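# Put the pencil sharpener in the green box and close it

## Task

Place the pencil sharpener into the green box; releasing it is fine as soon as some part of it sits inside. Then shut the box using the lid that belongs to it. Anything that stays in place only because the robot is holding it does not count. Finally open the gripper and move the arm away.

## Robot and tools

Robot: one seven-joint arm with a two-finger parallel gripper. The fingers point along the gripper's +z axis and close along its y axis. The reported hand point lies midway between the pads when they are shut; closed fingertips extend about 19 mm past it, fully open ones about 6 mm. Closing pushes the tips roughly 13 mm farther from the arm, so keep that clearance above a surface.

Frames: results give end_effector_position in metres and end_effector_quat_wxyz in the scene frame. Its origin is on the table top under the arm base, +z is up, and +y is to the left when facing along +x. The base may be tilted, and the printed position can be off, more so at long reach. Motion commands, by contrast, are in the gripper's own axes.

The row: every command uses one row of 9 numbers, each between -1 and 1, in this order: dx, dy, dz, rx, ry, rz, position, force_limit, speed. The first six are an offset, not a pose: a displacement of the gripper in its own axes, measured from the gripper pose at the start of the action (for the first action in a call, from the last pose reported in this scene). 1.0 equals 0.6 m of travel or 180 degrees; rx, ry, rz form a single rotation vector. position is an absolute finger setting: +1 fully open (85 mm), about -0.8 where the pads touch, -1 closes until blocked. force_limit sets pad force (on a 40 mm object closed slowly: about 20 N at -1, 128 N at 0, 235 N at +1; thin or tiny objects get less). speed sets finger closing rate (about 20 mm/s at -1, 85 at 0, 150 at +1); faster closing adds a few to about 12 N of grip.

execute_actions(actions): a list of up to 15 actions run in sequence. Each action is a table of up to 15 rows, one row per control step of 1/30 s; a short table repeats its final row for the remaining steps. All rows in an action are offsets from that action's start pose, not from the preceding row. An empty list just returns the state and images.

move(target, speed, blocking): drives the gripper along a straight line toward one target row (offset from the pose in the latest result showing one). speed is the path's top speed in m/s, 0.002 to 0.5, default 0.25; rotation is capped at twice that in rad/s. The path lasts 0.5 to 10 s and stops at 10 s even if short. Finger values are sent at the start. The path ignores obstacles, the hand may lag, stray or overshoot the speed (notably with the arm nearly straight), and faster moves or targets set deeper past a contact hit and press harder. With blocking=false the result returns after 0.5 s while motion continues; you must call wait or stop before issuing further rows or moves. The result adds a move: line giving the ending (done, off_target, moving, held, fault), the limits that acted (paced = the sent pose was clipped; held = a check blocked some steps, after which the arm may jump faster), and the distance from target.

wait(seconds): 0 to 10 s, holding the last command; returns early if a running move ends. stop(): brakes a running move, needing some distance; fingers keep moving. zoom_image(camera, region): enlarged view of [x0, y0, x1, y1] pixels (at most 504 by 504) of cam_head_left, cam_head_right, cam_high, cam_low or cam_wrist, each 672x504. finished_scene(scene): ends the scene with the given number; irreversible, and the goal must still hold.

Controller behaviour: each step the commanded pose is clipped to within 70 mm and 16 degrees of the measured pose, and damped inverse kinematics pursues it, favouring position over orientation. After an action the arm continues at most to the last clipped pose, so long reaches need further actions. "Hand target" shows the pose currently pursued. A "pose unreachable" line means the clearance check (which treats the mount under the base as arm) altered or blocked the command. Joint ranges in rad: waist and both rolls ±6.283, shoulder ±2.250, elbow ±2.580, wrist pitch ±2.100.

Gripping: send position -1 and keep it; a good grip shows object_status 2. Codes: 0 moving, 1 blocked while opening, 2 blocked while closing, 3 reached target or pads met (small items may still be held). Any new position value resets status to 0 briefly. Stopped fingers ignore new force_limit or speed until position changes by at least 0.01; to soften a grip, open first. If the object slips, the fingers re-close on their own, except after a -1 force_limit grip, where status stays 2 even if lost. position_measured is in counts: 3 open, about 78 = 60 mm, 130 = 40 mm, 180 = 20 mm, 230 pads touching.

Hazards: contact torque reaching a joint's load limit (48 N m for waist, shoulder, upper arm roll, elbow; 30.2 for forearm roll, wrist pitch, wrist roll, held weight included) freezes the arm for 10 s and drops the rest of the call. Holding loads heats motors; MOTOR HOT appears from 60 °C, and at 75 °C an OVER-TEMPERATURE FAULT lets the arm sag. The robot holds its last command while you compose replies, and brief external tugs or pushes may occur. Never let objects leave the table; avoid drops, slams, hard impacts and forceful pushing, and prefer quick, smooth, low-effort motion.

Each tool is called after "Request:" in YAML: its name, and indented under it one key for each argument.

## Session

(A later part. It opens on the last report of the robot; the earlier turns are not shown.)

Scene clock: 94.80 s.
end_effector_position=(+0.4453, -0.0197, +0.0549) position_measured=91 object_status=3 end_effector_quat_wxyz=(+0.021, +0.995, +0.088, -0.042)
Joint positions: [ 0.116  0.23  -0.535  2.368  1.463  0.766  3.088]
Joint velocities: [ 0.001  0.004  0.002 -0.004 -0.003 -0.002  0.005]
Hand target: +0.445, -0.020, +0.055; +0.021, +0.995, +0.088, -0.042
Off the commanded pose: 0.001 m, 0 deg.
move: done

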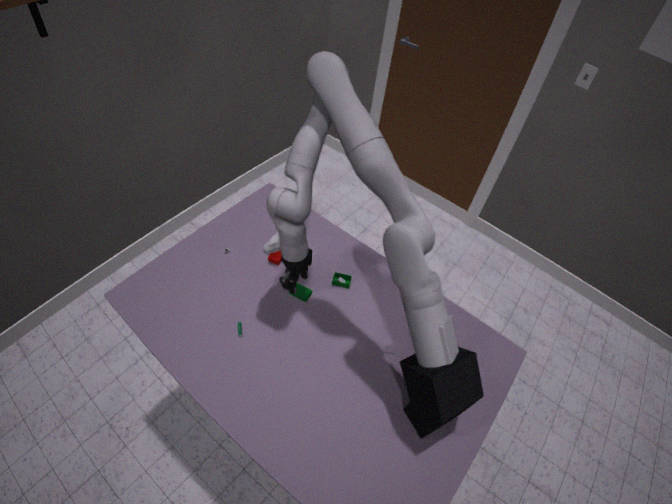

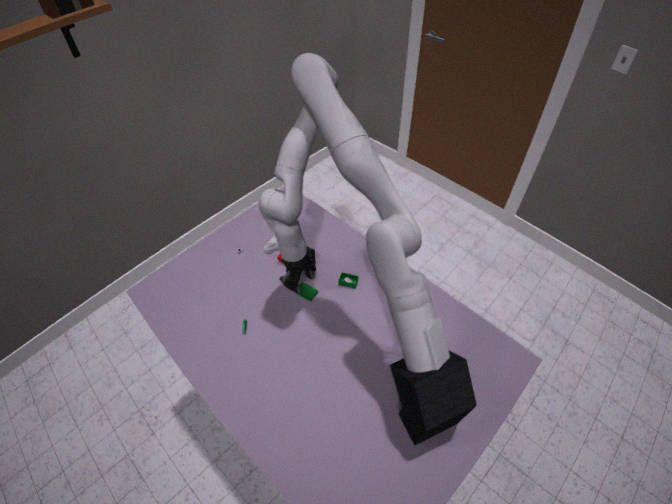

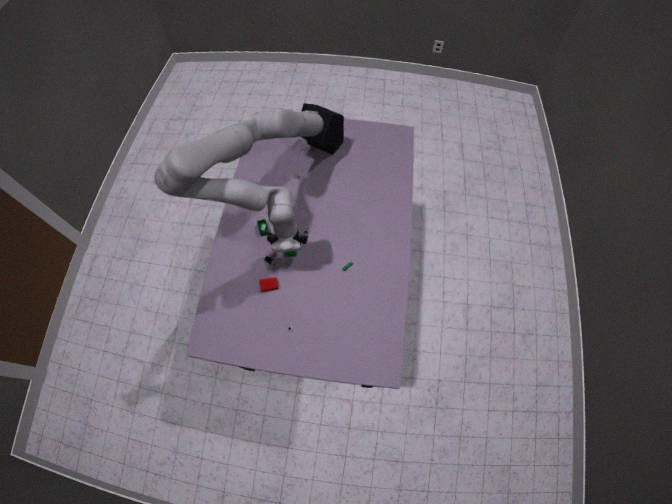

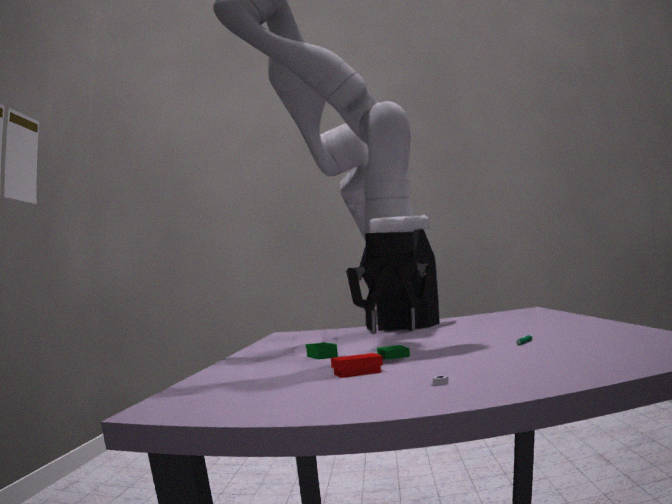

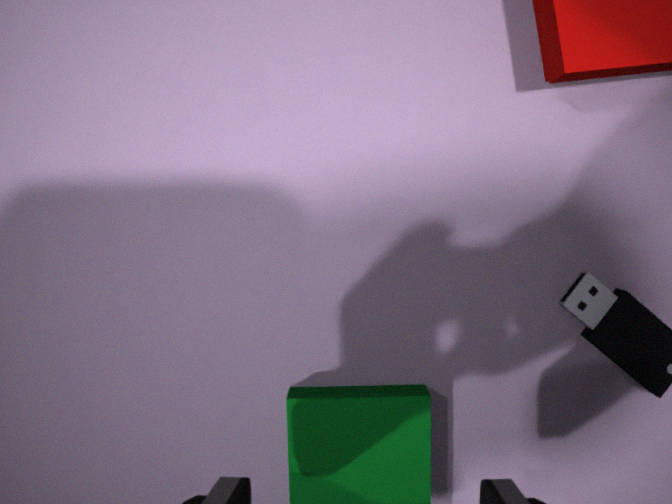

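Request:
move:
  target: [0.008,-0.002,0.06,0,0,0,0.3,-0.4,-0.5]
  speed: 0.05

Request:
execute_actions:
  actions:
    - [[0,0,0,0,0,0,-1,-0.4,-0.5]]
    - [[0,0,0,0,0,0,-1,-0.4,-0.5]]

Request:
move:
  target: [0,0,-0.1,0,0,0,-1,-0.4,-0.5]
  speed: 0.08

Request:
move:
  target: [-0.07,0.19,0,0,0,-0.07,-1,-0.4,-0.5]
  speed: 0.1

Scene clock: 105.43 s.
end_effector_position=(+0.4472, -0.0195, +0.0188) position_measured=91 object_status=3 end_effector_quat_wxyz=(+0.021, +0.995, +0.088, -0.041)
Joint positions: [ 0.141  0.336 -0.5    2.346  1.616  0.765  2.992]
Joint velocities: [ 0.     0.007  0.001 -0.     0.002 -0.001 -0.002]
Hand target: +0.447, -0.020, +0.019; +0.021, +0.995, +0.088, -0.042
Off the commanded pose: 0.000 m, 0 deg.
move: done

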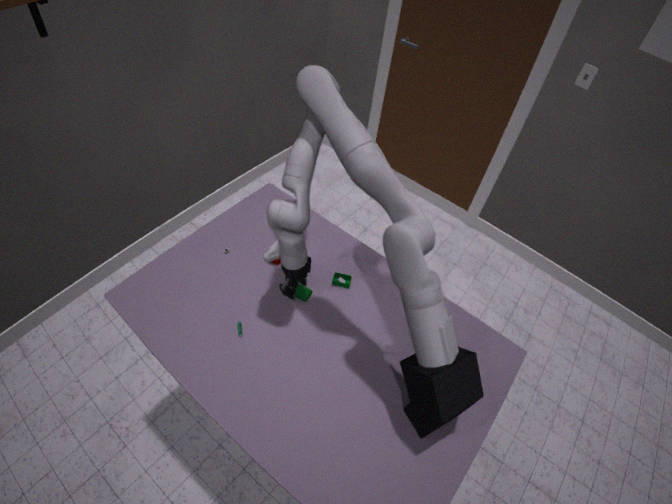

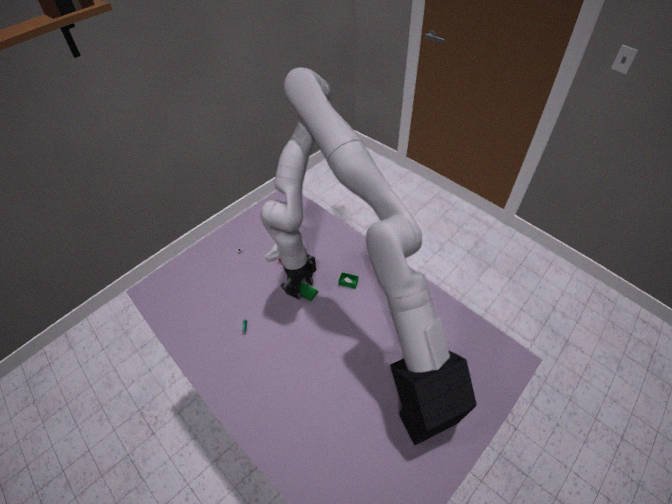

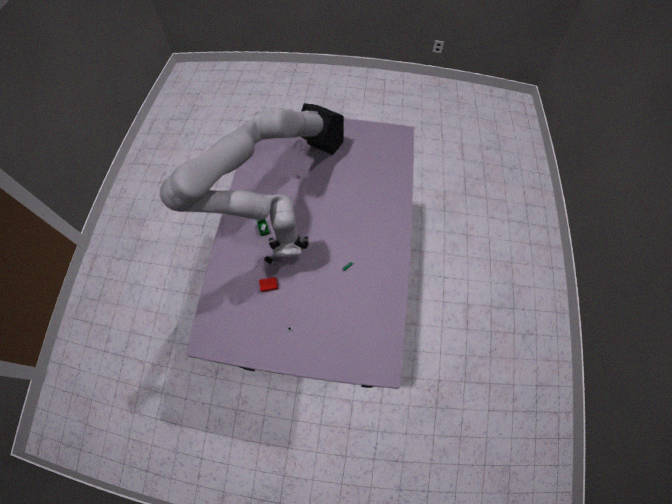

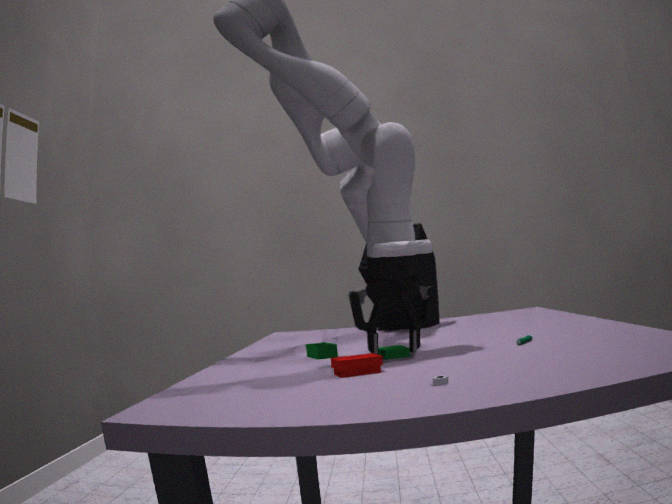

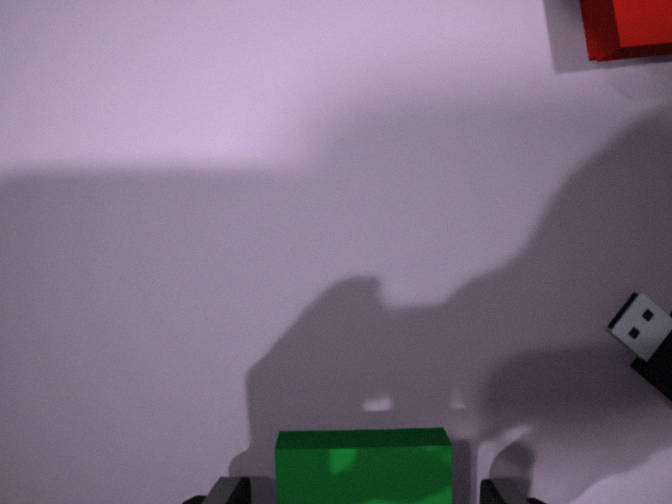

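Scene clock: 106.43 s.
end_effector_position=(+0.4473, -0.0194, +0.0192) position_measured=136 object_status=2 end_effector_quat_wxyz=(+0.021, +0.995, +0.088, -0.041)
Joint positions: [ 0.141  0.335 -0.501  2.346  1.616  0.765  2.992]
Joint velocities: [ 0.     0.001 -0.     0.001  0.     0.001 -0.001]
Hand target: +0.447, -0.019, +0.019; +0.021, +0.995, +0.088, -0.041
Off the commanded pose: 0.000 m, 0 deg.

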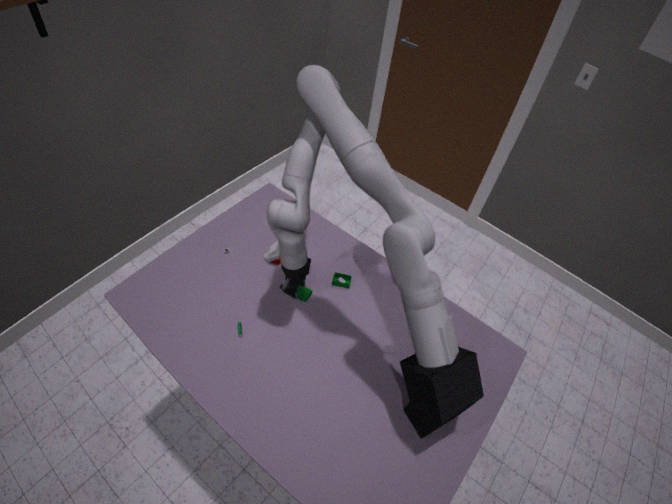

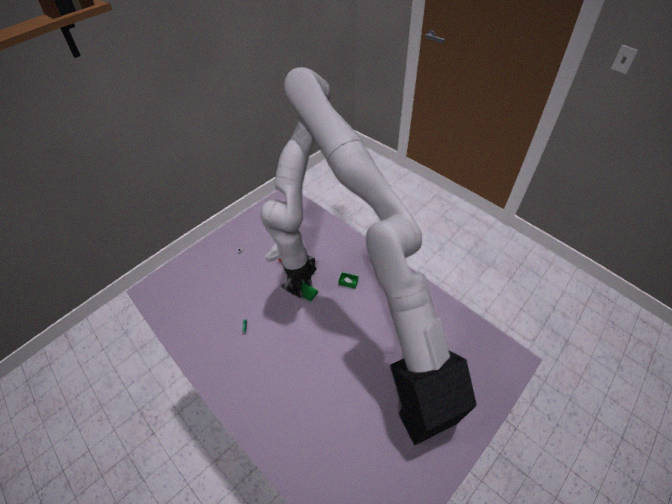

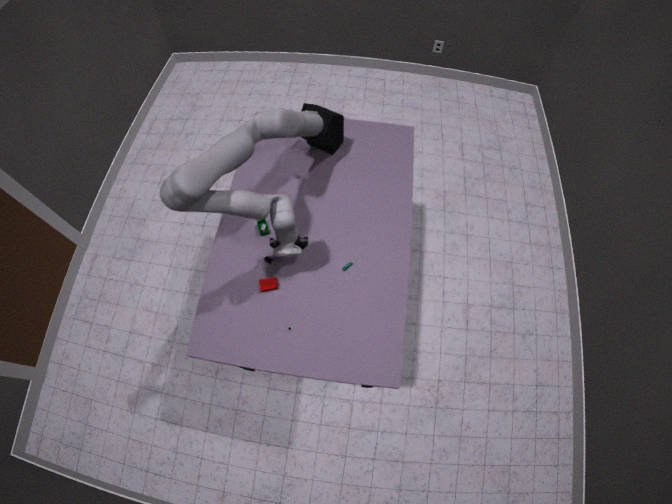

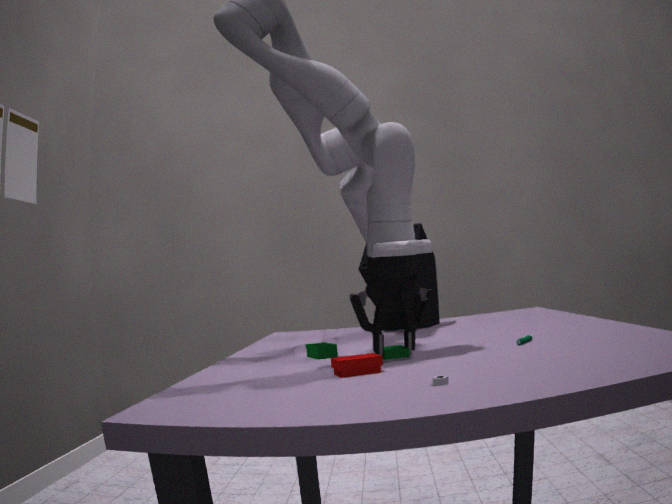

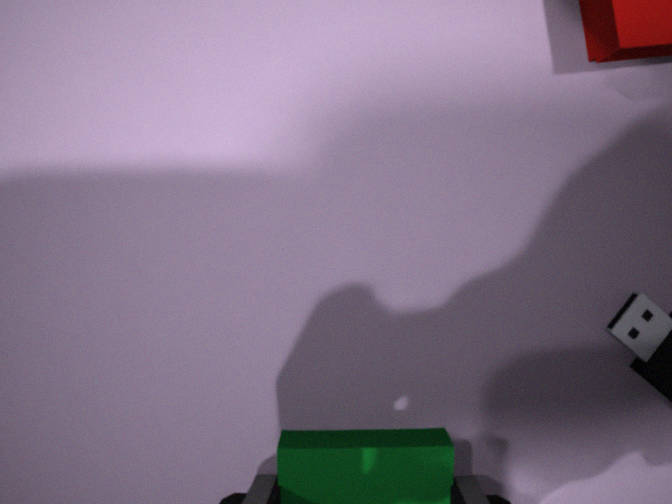

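Scene clock: 107.57 s.
end_effector_position=(+0.4517, -0.0164, +0.0788) position_measured=136 object_status=2 end_effector_quat_wxyz=(+0.020, +0.995, +0.088, -0.041)
Joint positions: [ 0.099  0.161 -0.56   2.35   1.332  0.781  3.193]
Joint velocities: [-0.    -0.005 -0.001 -0.001 -0.003 -0.     0.003]
Hand target: +0.452, -0.016, +0.079; +0.020, +0.995, +0.088, -0.041
Off the commanded pose: 0.000 m, 0 deg.
move: done

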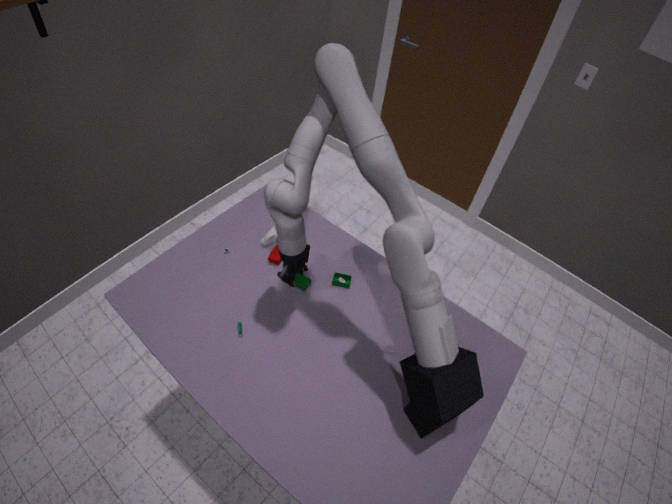

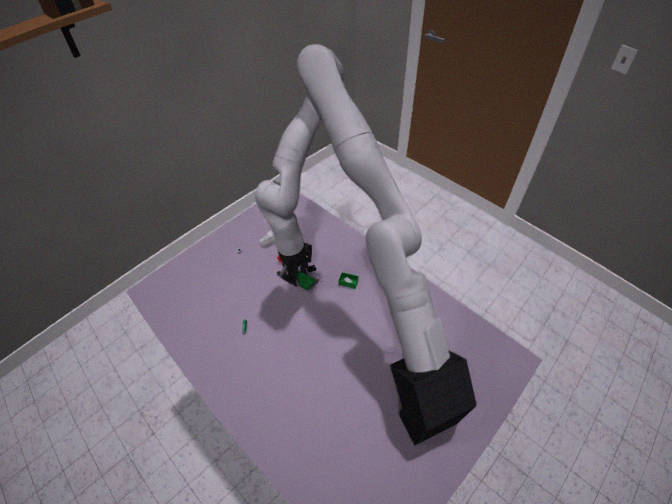

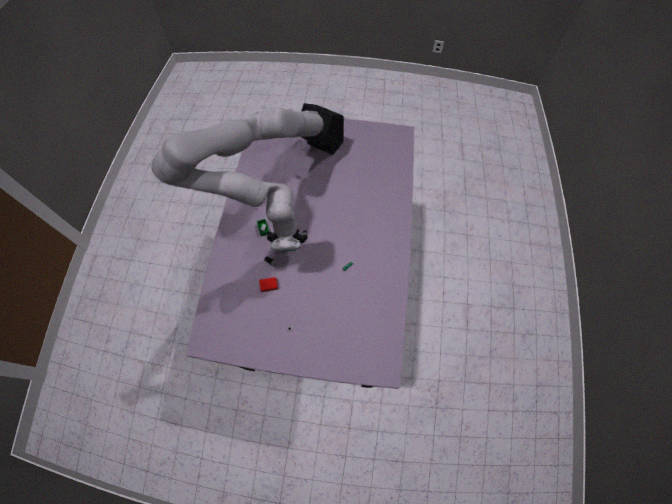

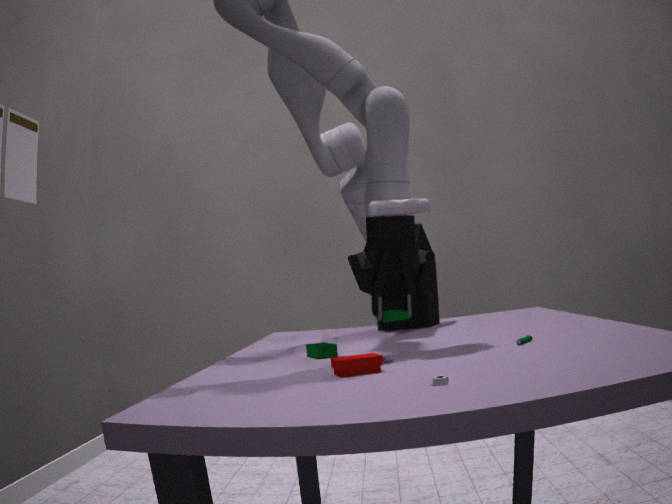

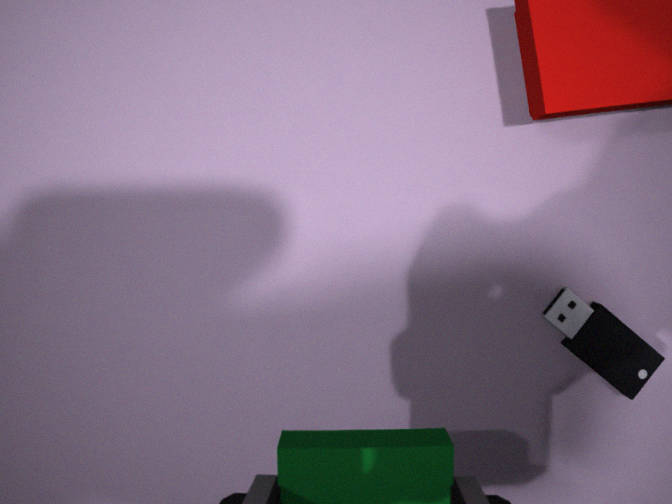

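Scene clock: 109.17 s.
end_effector_position=(+0.4312, -0.1353, +0.0859) position_measured=136 object_status=2 end_effector_quat_wxyz=(+0.015, +0.980, +0.196, -0.043)
Joint positions: [ 0.387 -0.065 -0.313  2.449  1.362  0.389  3.779]
Joint velocities: [ 0.004 -0.006  0.009 -0.005 -0.027 -0.002  0.034]
Hand target: +0.431, -0.136, +0.086; +0.015, +0.980, +0.196, -0.043
Off the commanded pose: 0.001 m, 0 deg.
move: done

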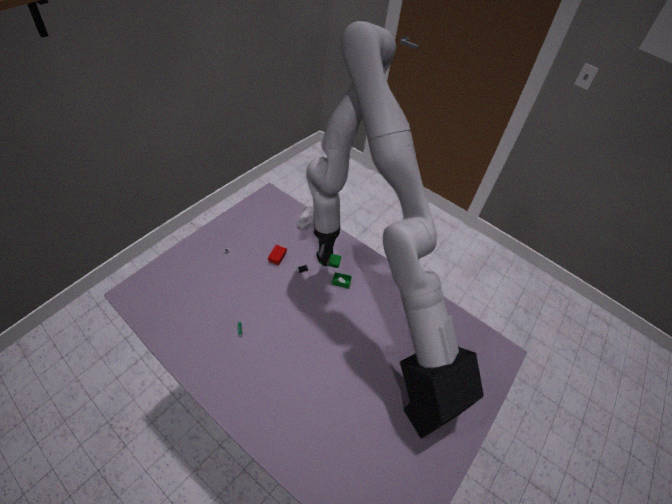

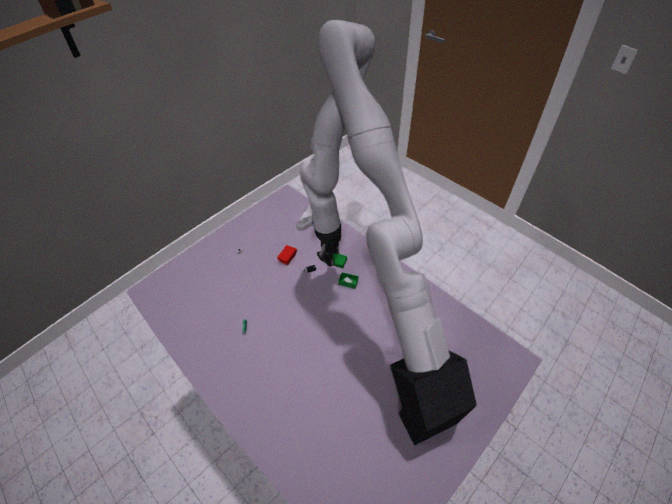

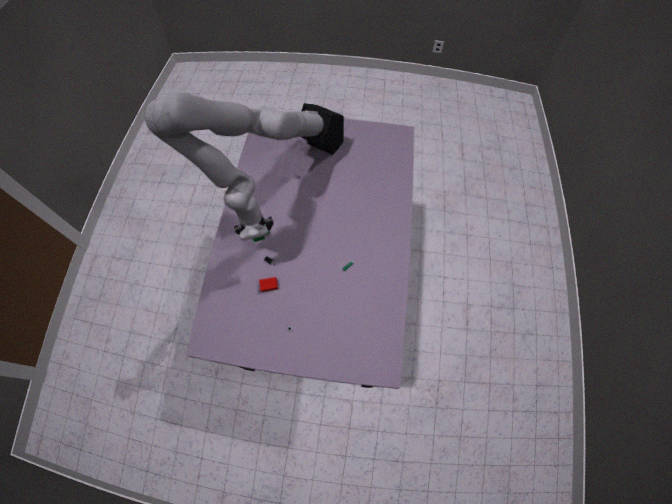

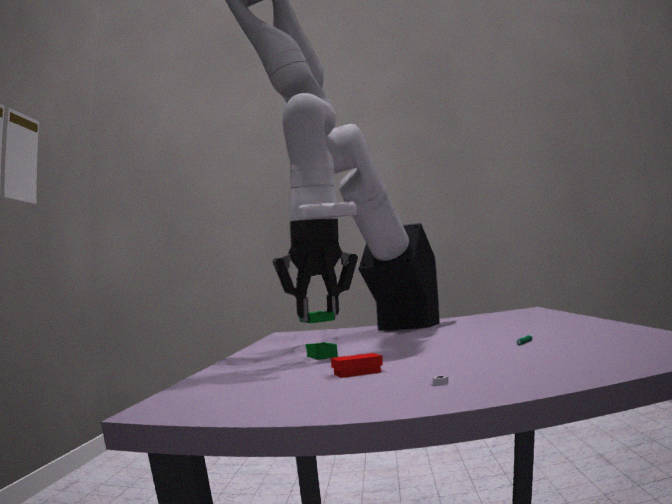

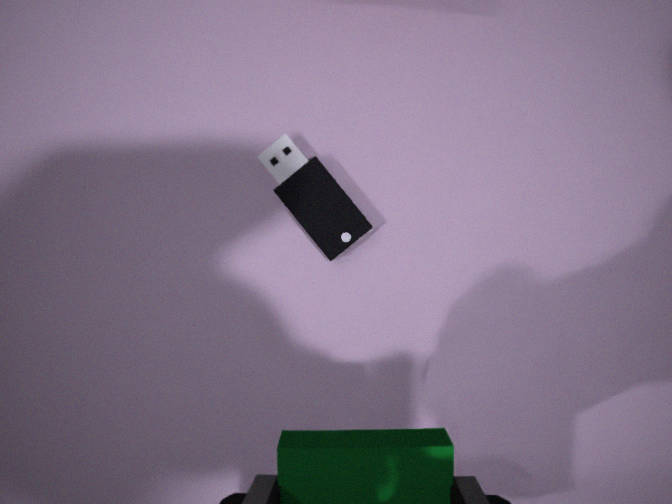

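Request:
move:
  target: [-0.085,-0.025,0.06,0,0,0,-1,-0.4,-0.5]
  speed: 0.06

Request:
zoom_image:
  camera: "cam_low"
  region: [250,290,400,390]

Request:
zoom_image:
  camera: "cam_head_left"
  region: [280,230,400,320]

Scene clock: 122.37 s.
end_effector_position=(+0.3767, -0.1433, +0.0545) position_measured=136 object_status=2 end_effector_quat_wxyz=(+0.010, +0.979, +0.196, -0.057)
Joint positions: [ 0.511  0.078 -0.351  2.58   2.024  0.403  3.159]
Joint velocities: [ 0.223  0.017 -0.229 -0.001  0.02   0.019 -0.01 ]
Hand target: +0.376, -0.143, +0.054; +0.010, +0.979, +0.196, -0.057
Off the commanded pose: 0.001 m, 2 deg.
joint sent to its limit — the command would take joint 4 (elbow) past its upper limit, so that joint was sent only as far as its limit.
move: done

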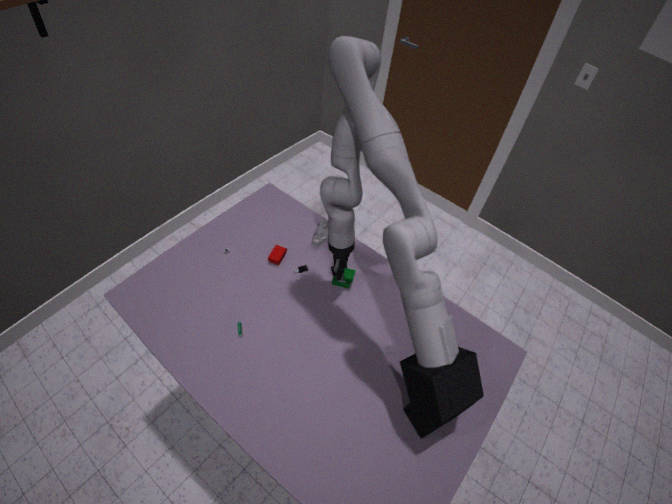

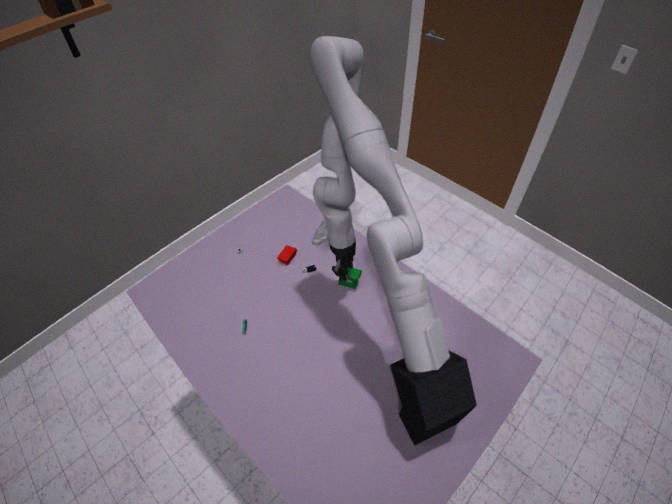

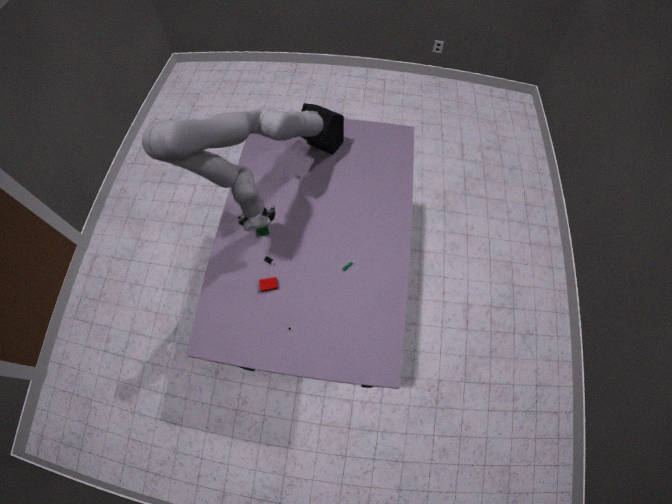

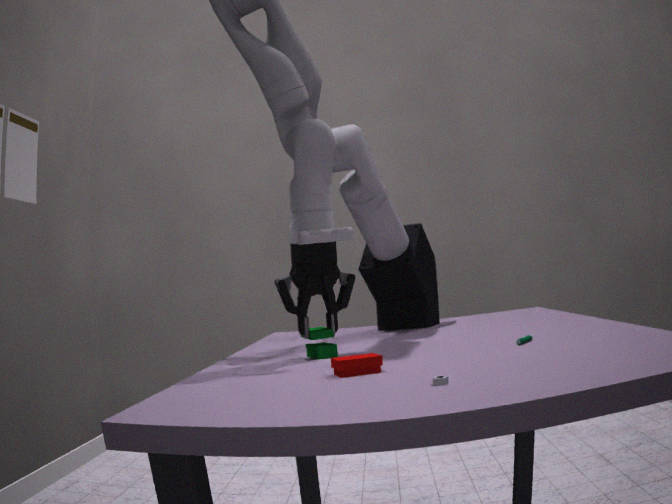

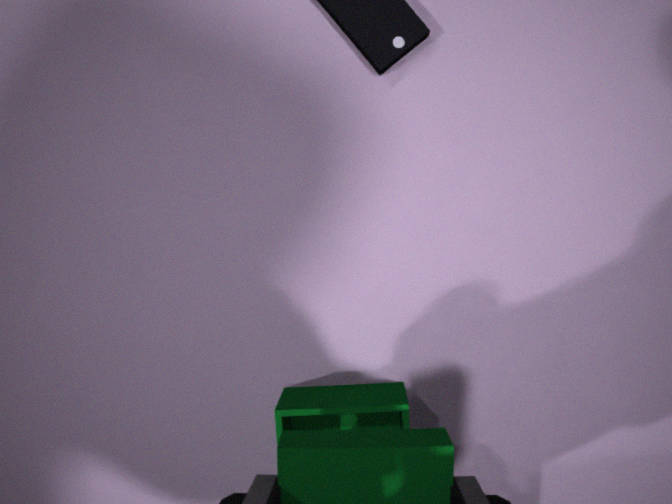

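Region (250, 290, 400, 390) of cam_low's 672x504 image, scaled by 3.360, with more detail than that image has.

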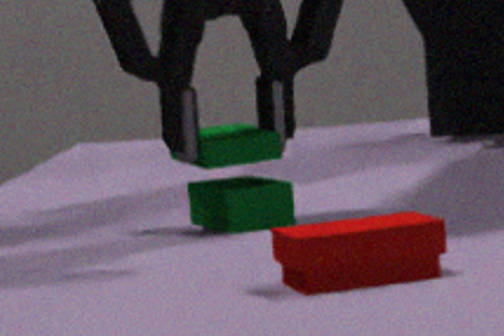

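Region (280, 230, 400, 320) of cam_head_left's 672x504 image, scaled by 4.200, with more detail than that image has; it fills the top 378 rows of this view, and the rest is white.

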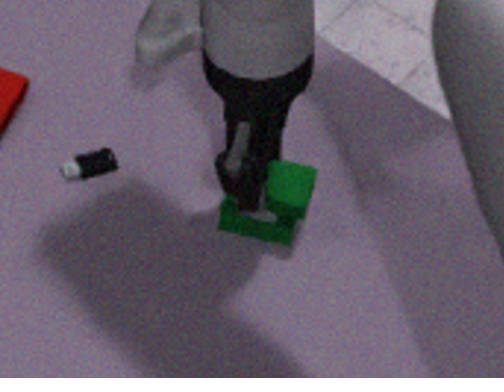

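Request:
move:
  target: [0.011,-0.011,0.02,0,0,-0.008,-1,-0.4,-0.5]
  speed: 0.03

Request:
zoom_image:
  camera: "cam_low"
  region: [250,290,400,390]

Scene clock: 129.83 s.
end_effector_position=(+0.3790, -0.1355, +0.0420) position_measured=136 object_status=2 end_effector_quat_wxyz=(+0.010, +0.976, +0.208, -0.057)
Joint positions: [ 0.509  0.139 -0.392  2.57   2.052  0.463  3.127]
Joint velocities: [-0.002  0.009 -0.002 -0.     0.003  0.005 -0.003]
Hand target: +0.379, -0.135, +0.042; +0.009, +0.976, +0.208, -0.057
Off the commanded pose: 0.000 m, 0 deg.
move: done

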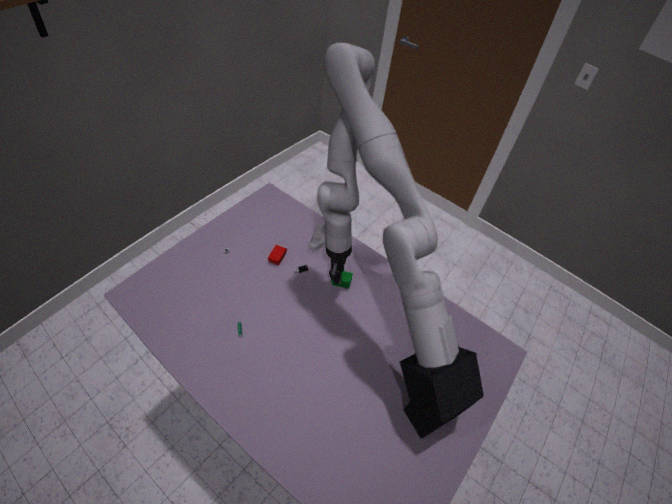

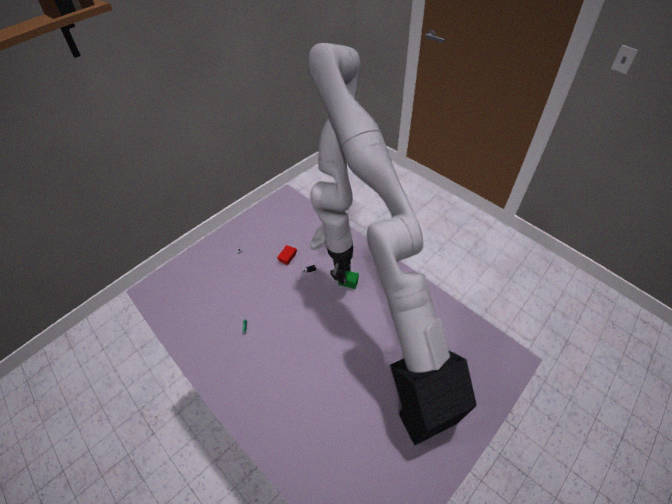

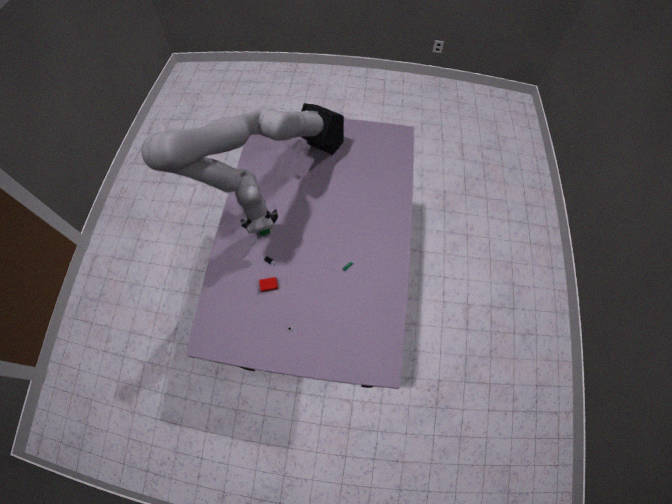

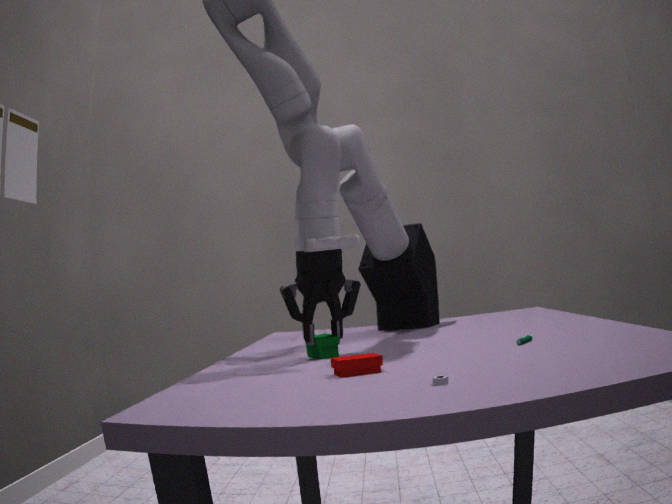

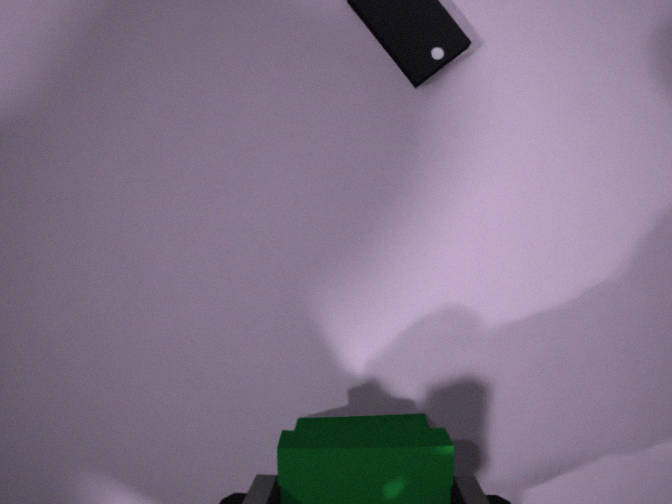

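Region (250, 290, 400, 390) of cam_low's 672x504 image, scaled by 3.360, with more detail than that image has.

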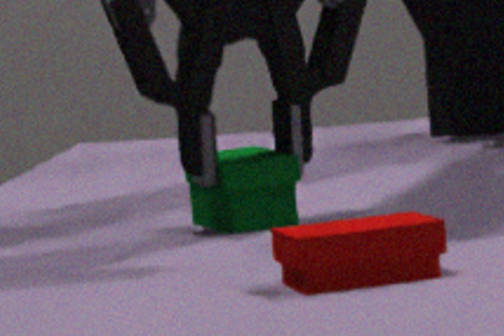

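Request:
move:
  target: [-0.002,0,0.02,0,0,0,-1,-0.4,-0.5]
  speed: 0.015

Request:
zoom_image:
  camera: "cam_low"
  region: [250,290,400,390]

Request:
zoom_image:
  camera: "cam_head_left"
  region: [280,230,400,320]

Scene clock: 137.23 s.
end_effector_position=(+0.3770, -0.1365, +0.0306) position_measured=136 object_status=2 end_effector_quat_wxyz=(+0.010, +0.976, +0.208, -0.057)
Joint positions: [ 0.53   0.189 -0.402  2.57   2.134  0.498  3.058]
Joint velocities: [ 0.002  0.002 -0.003  0.002  0.008  0.002 -0.005]
Hand target: +0.377, -0.137, +0.030; +0.010, +0.976, +0.208, -0.057
Off the commanded pose: 0.001 m, 0 deg.
move: done

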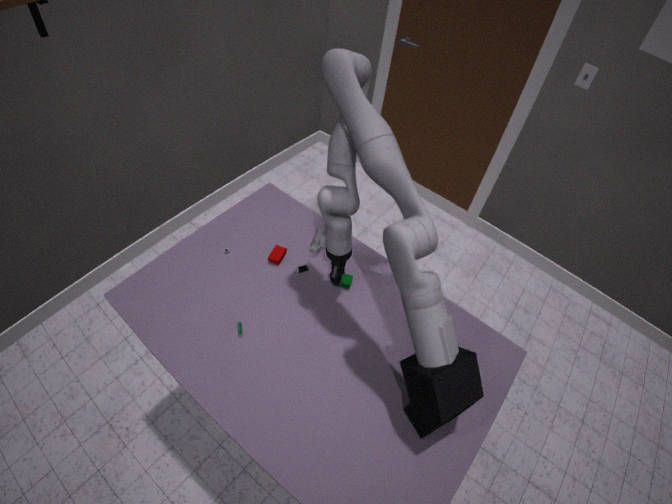

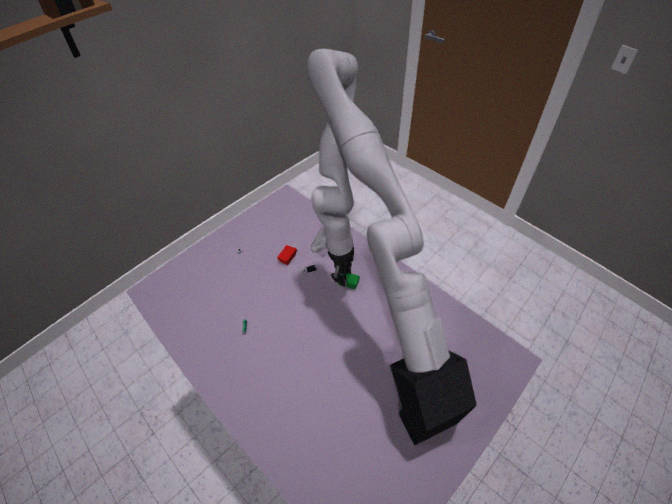

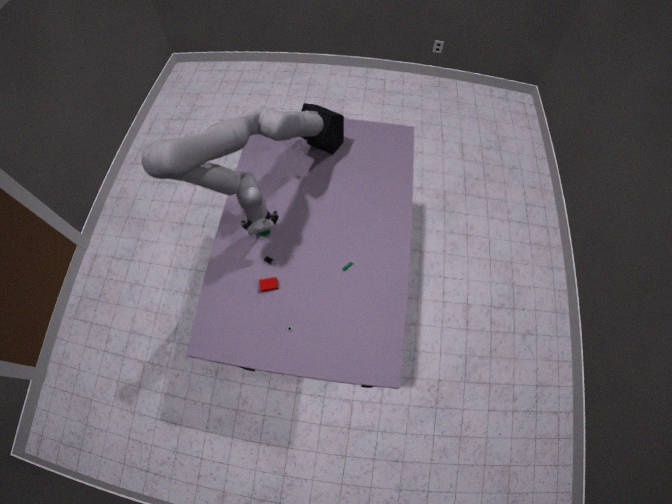

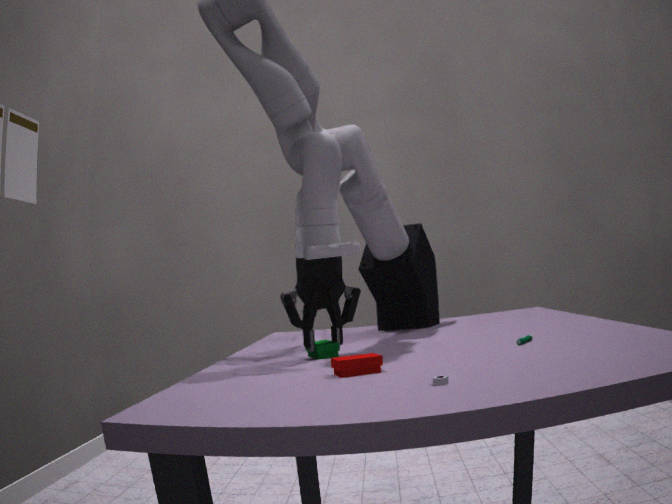

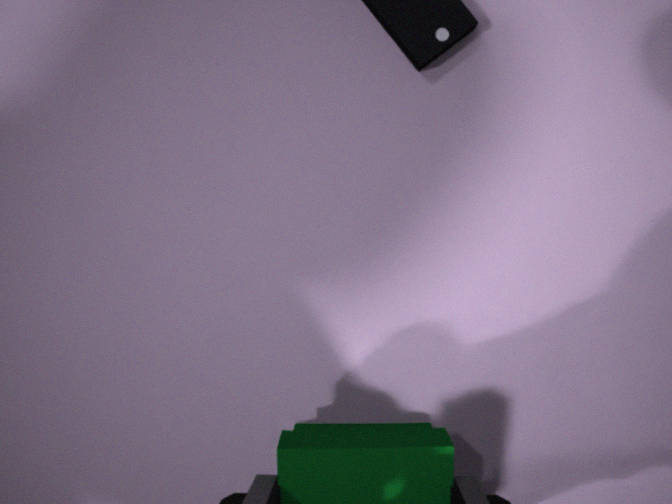

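Region (250, 290, 400, 390) of cam_low's 672x504 image, scaled by 3.360, with more detail than that image has.

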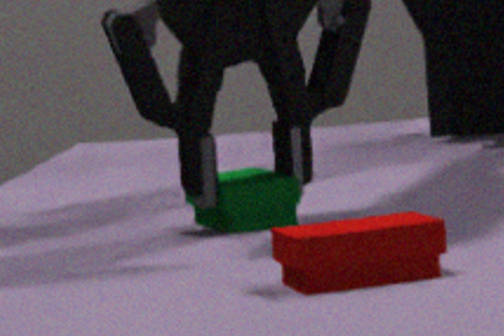

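Region (280, 230, 400, 320) of cam_head_left's 672x504 image, scaled by 4.200, with more detail than that image has; it fills the top 378 rows of this view, and the rest is white.

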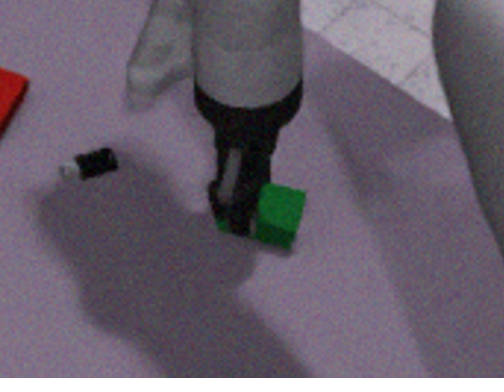

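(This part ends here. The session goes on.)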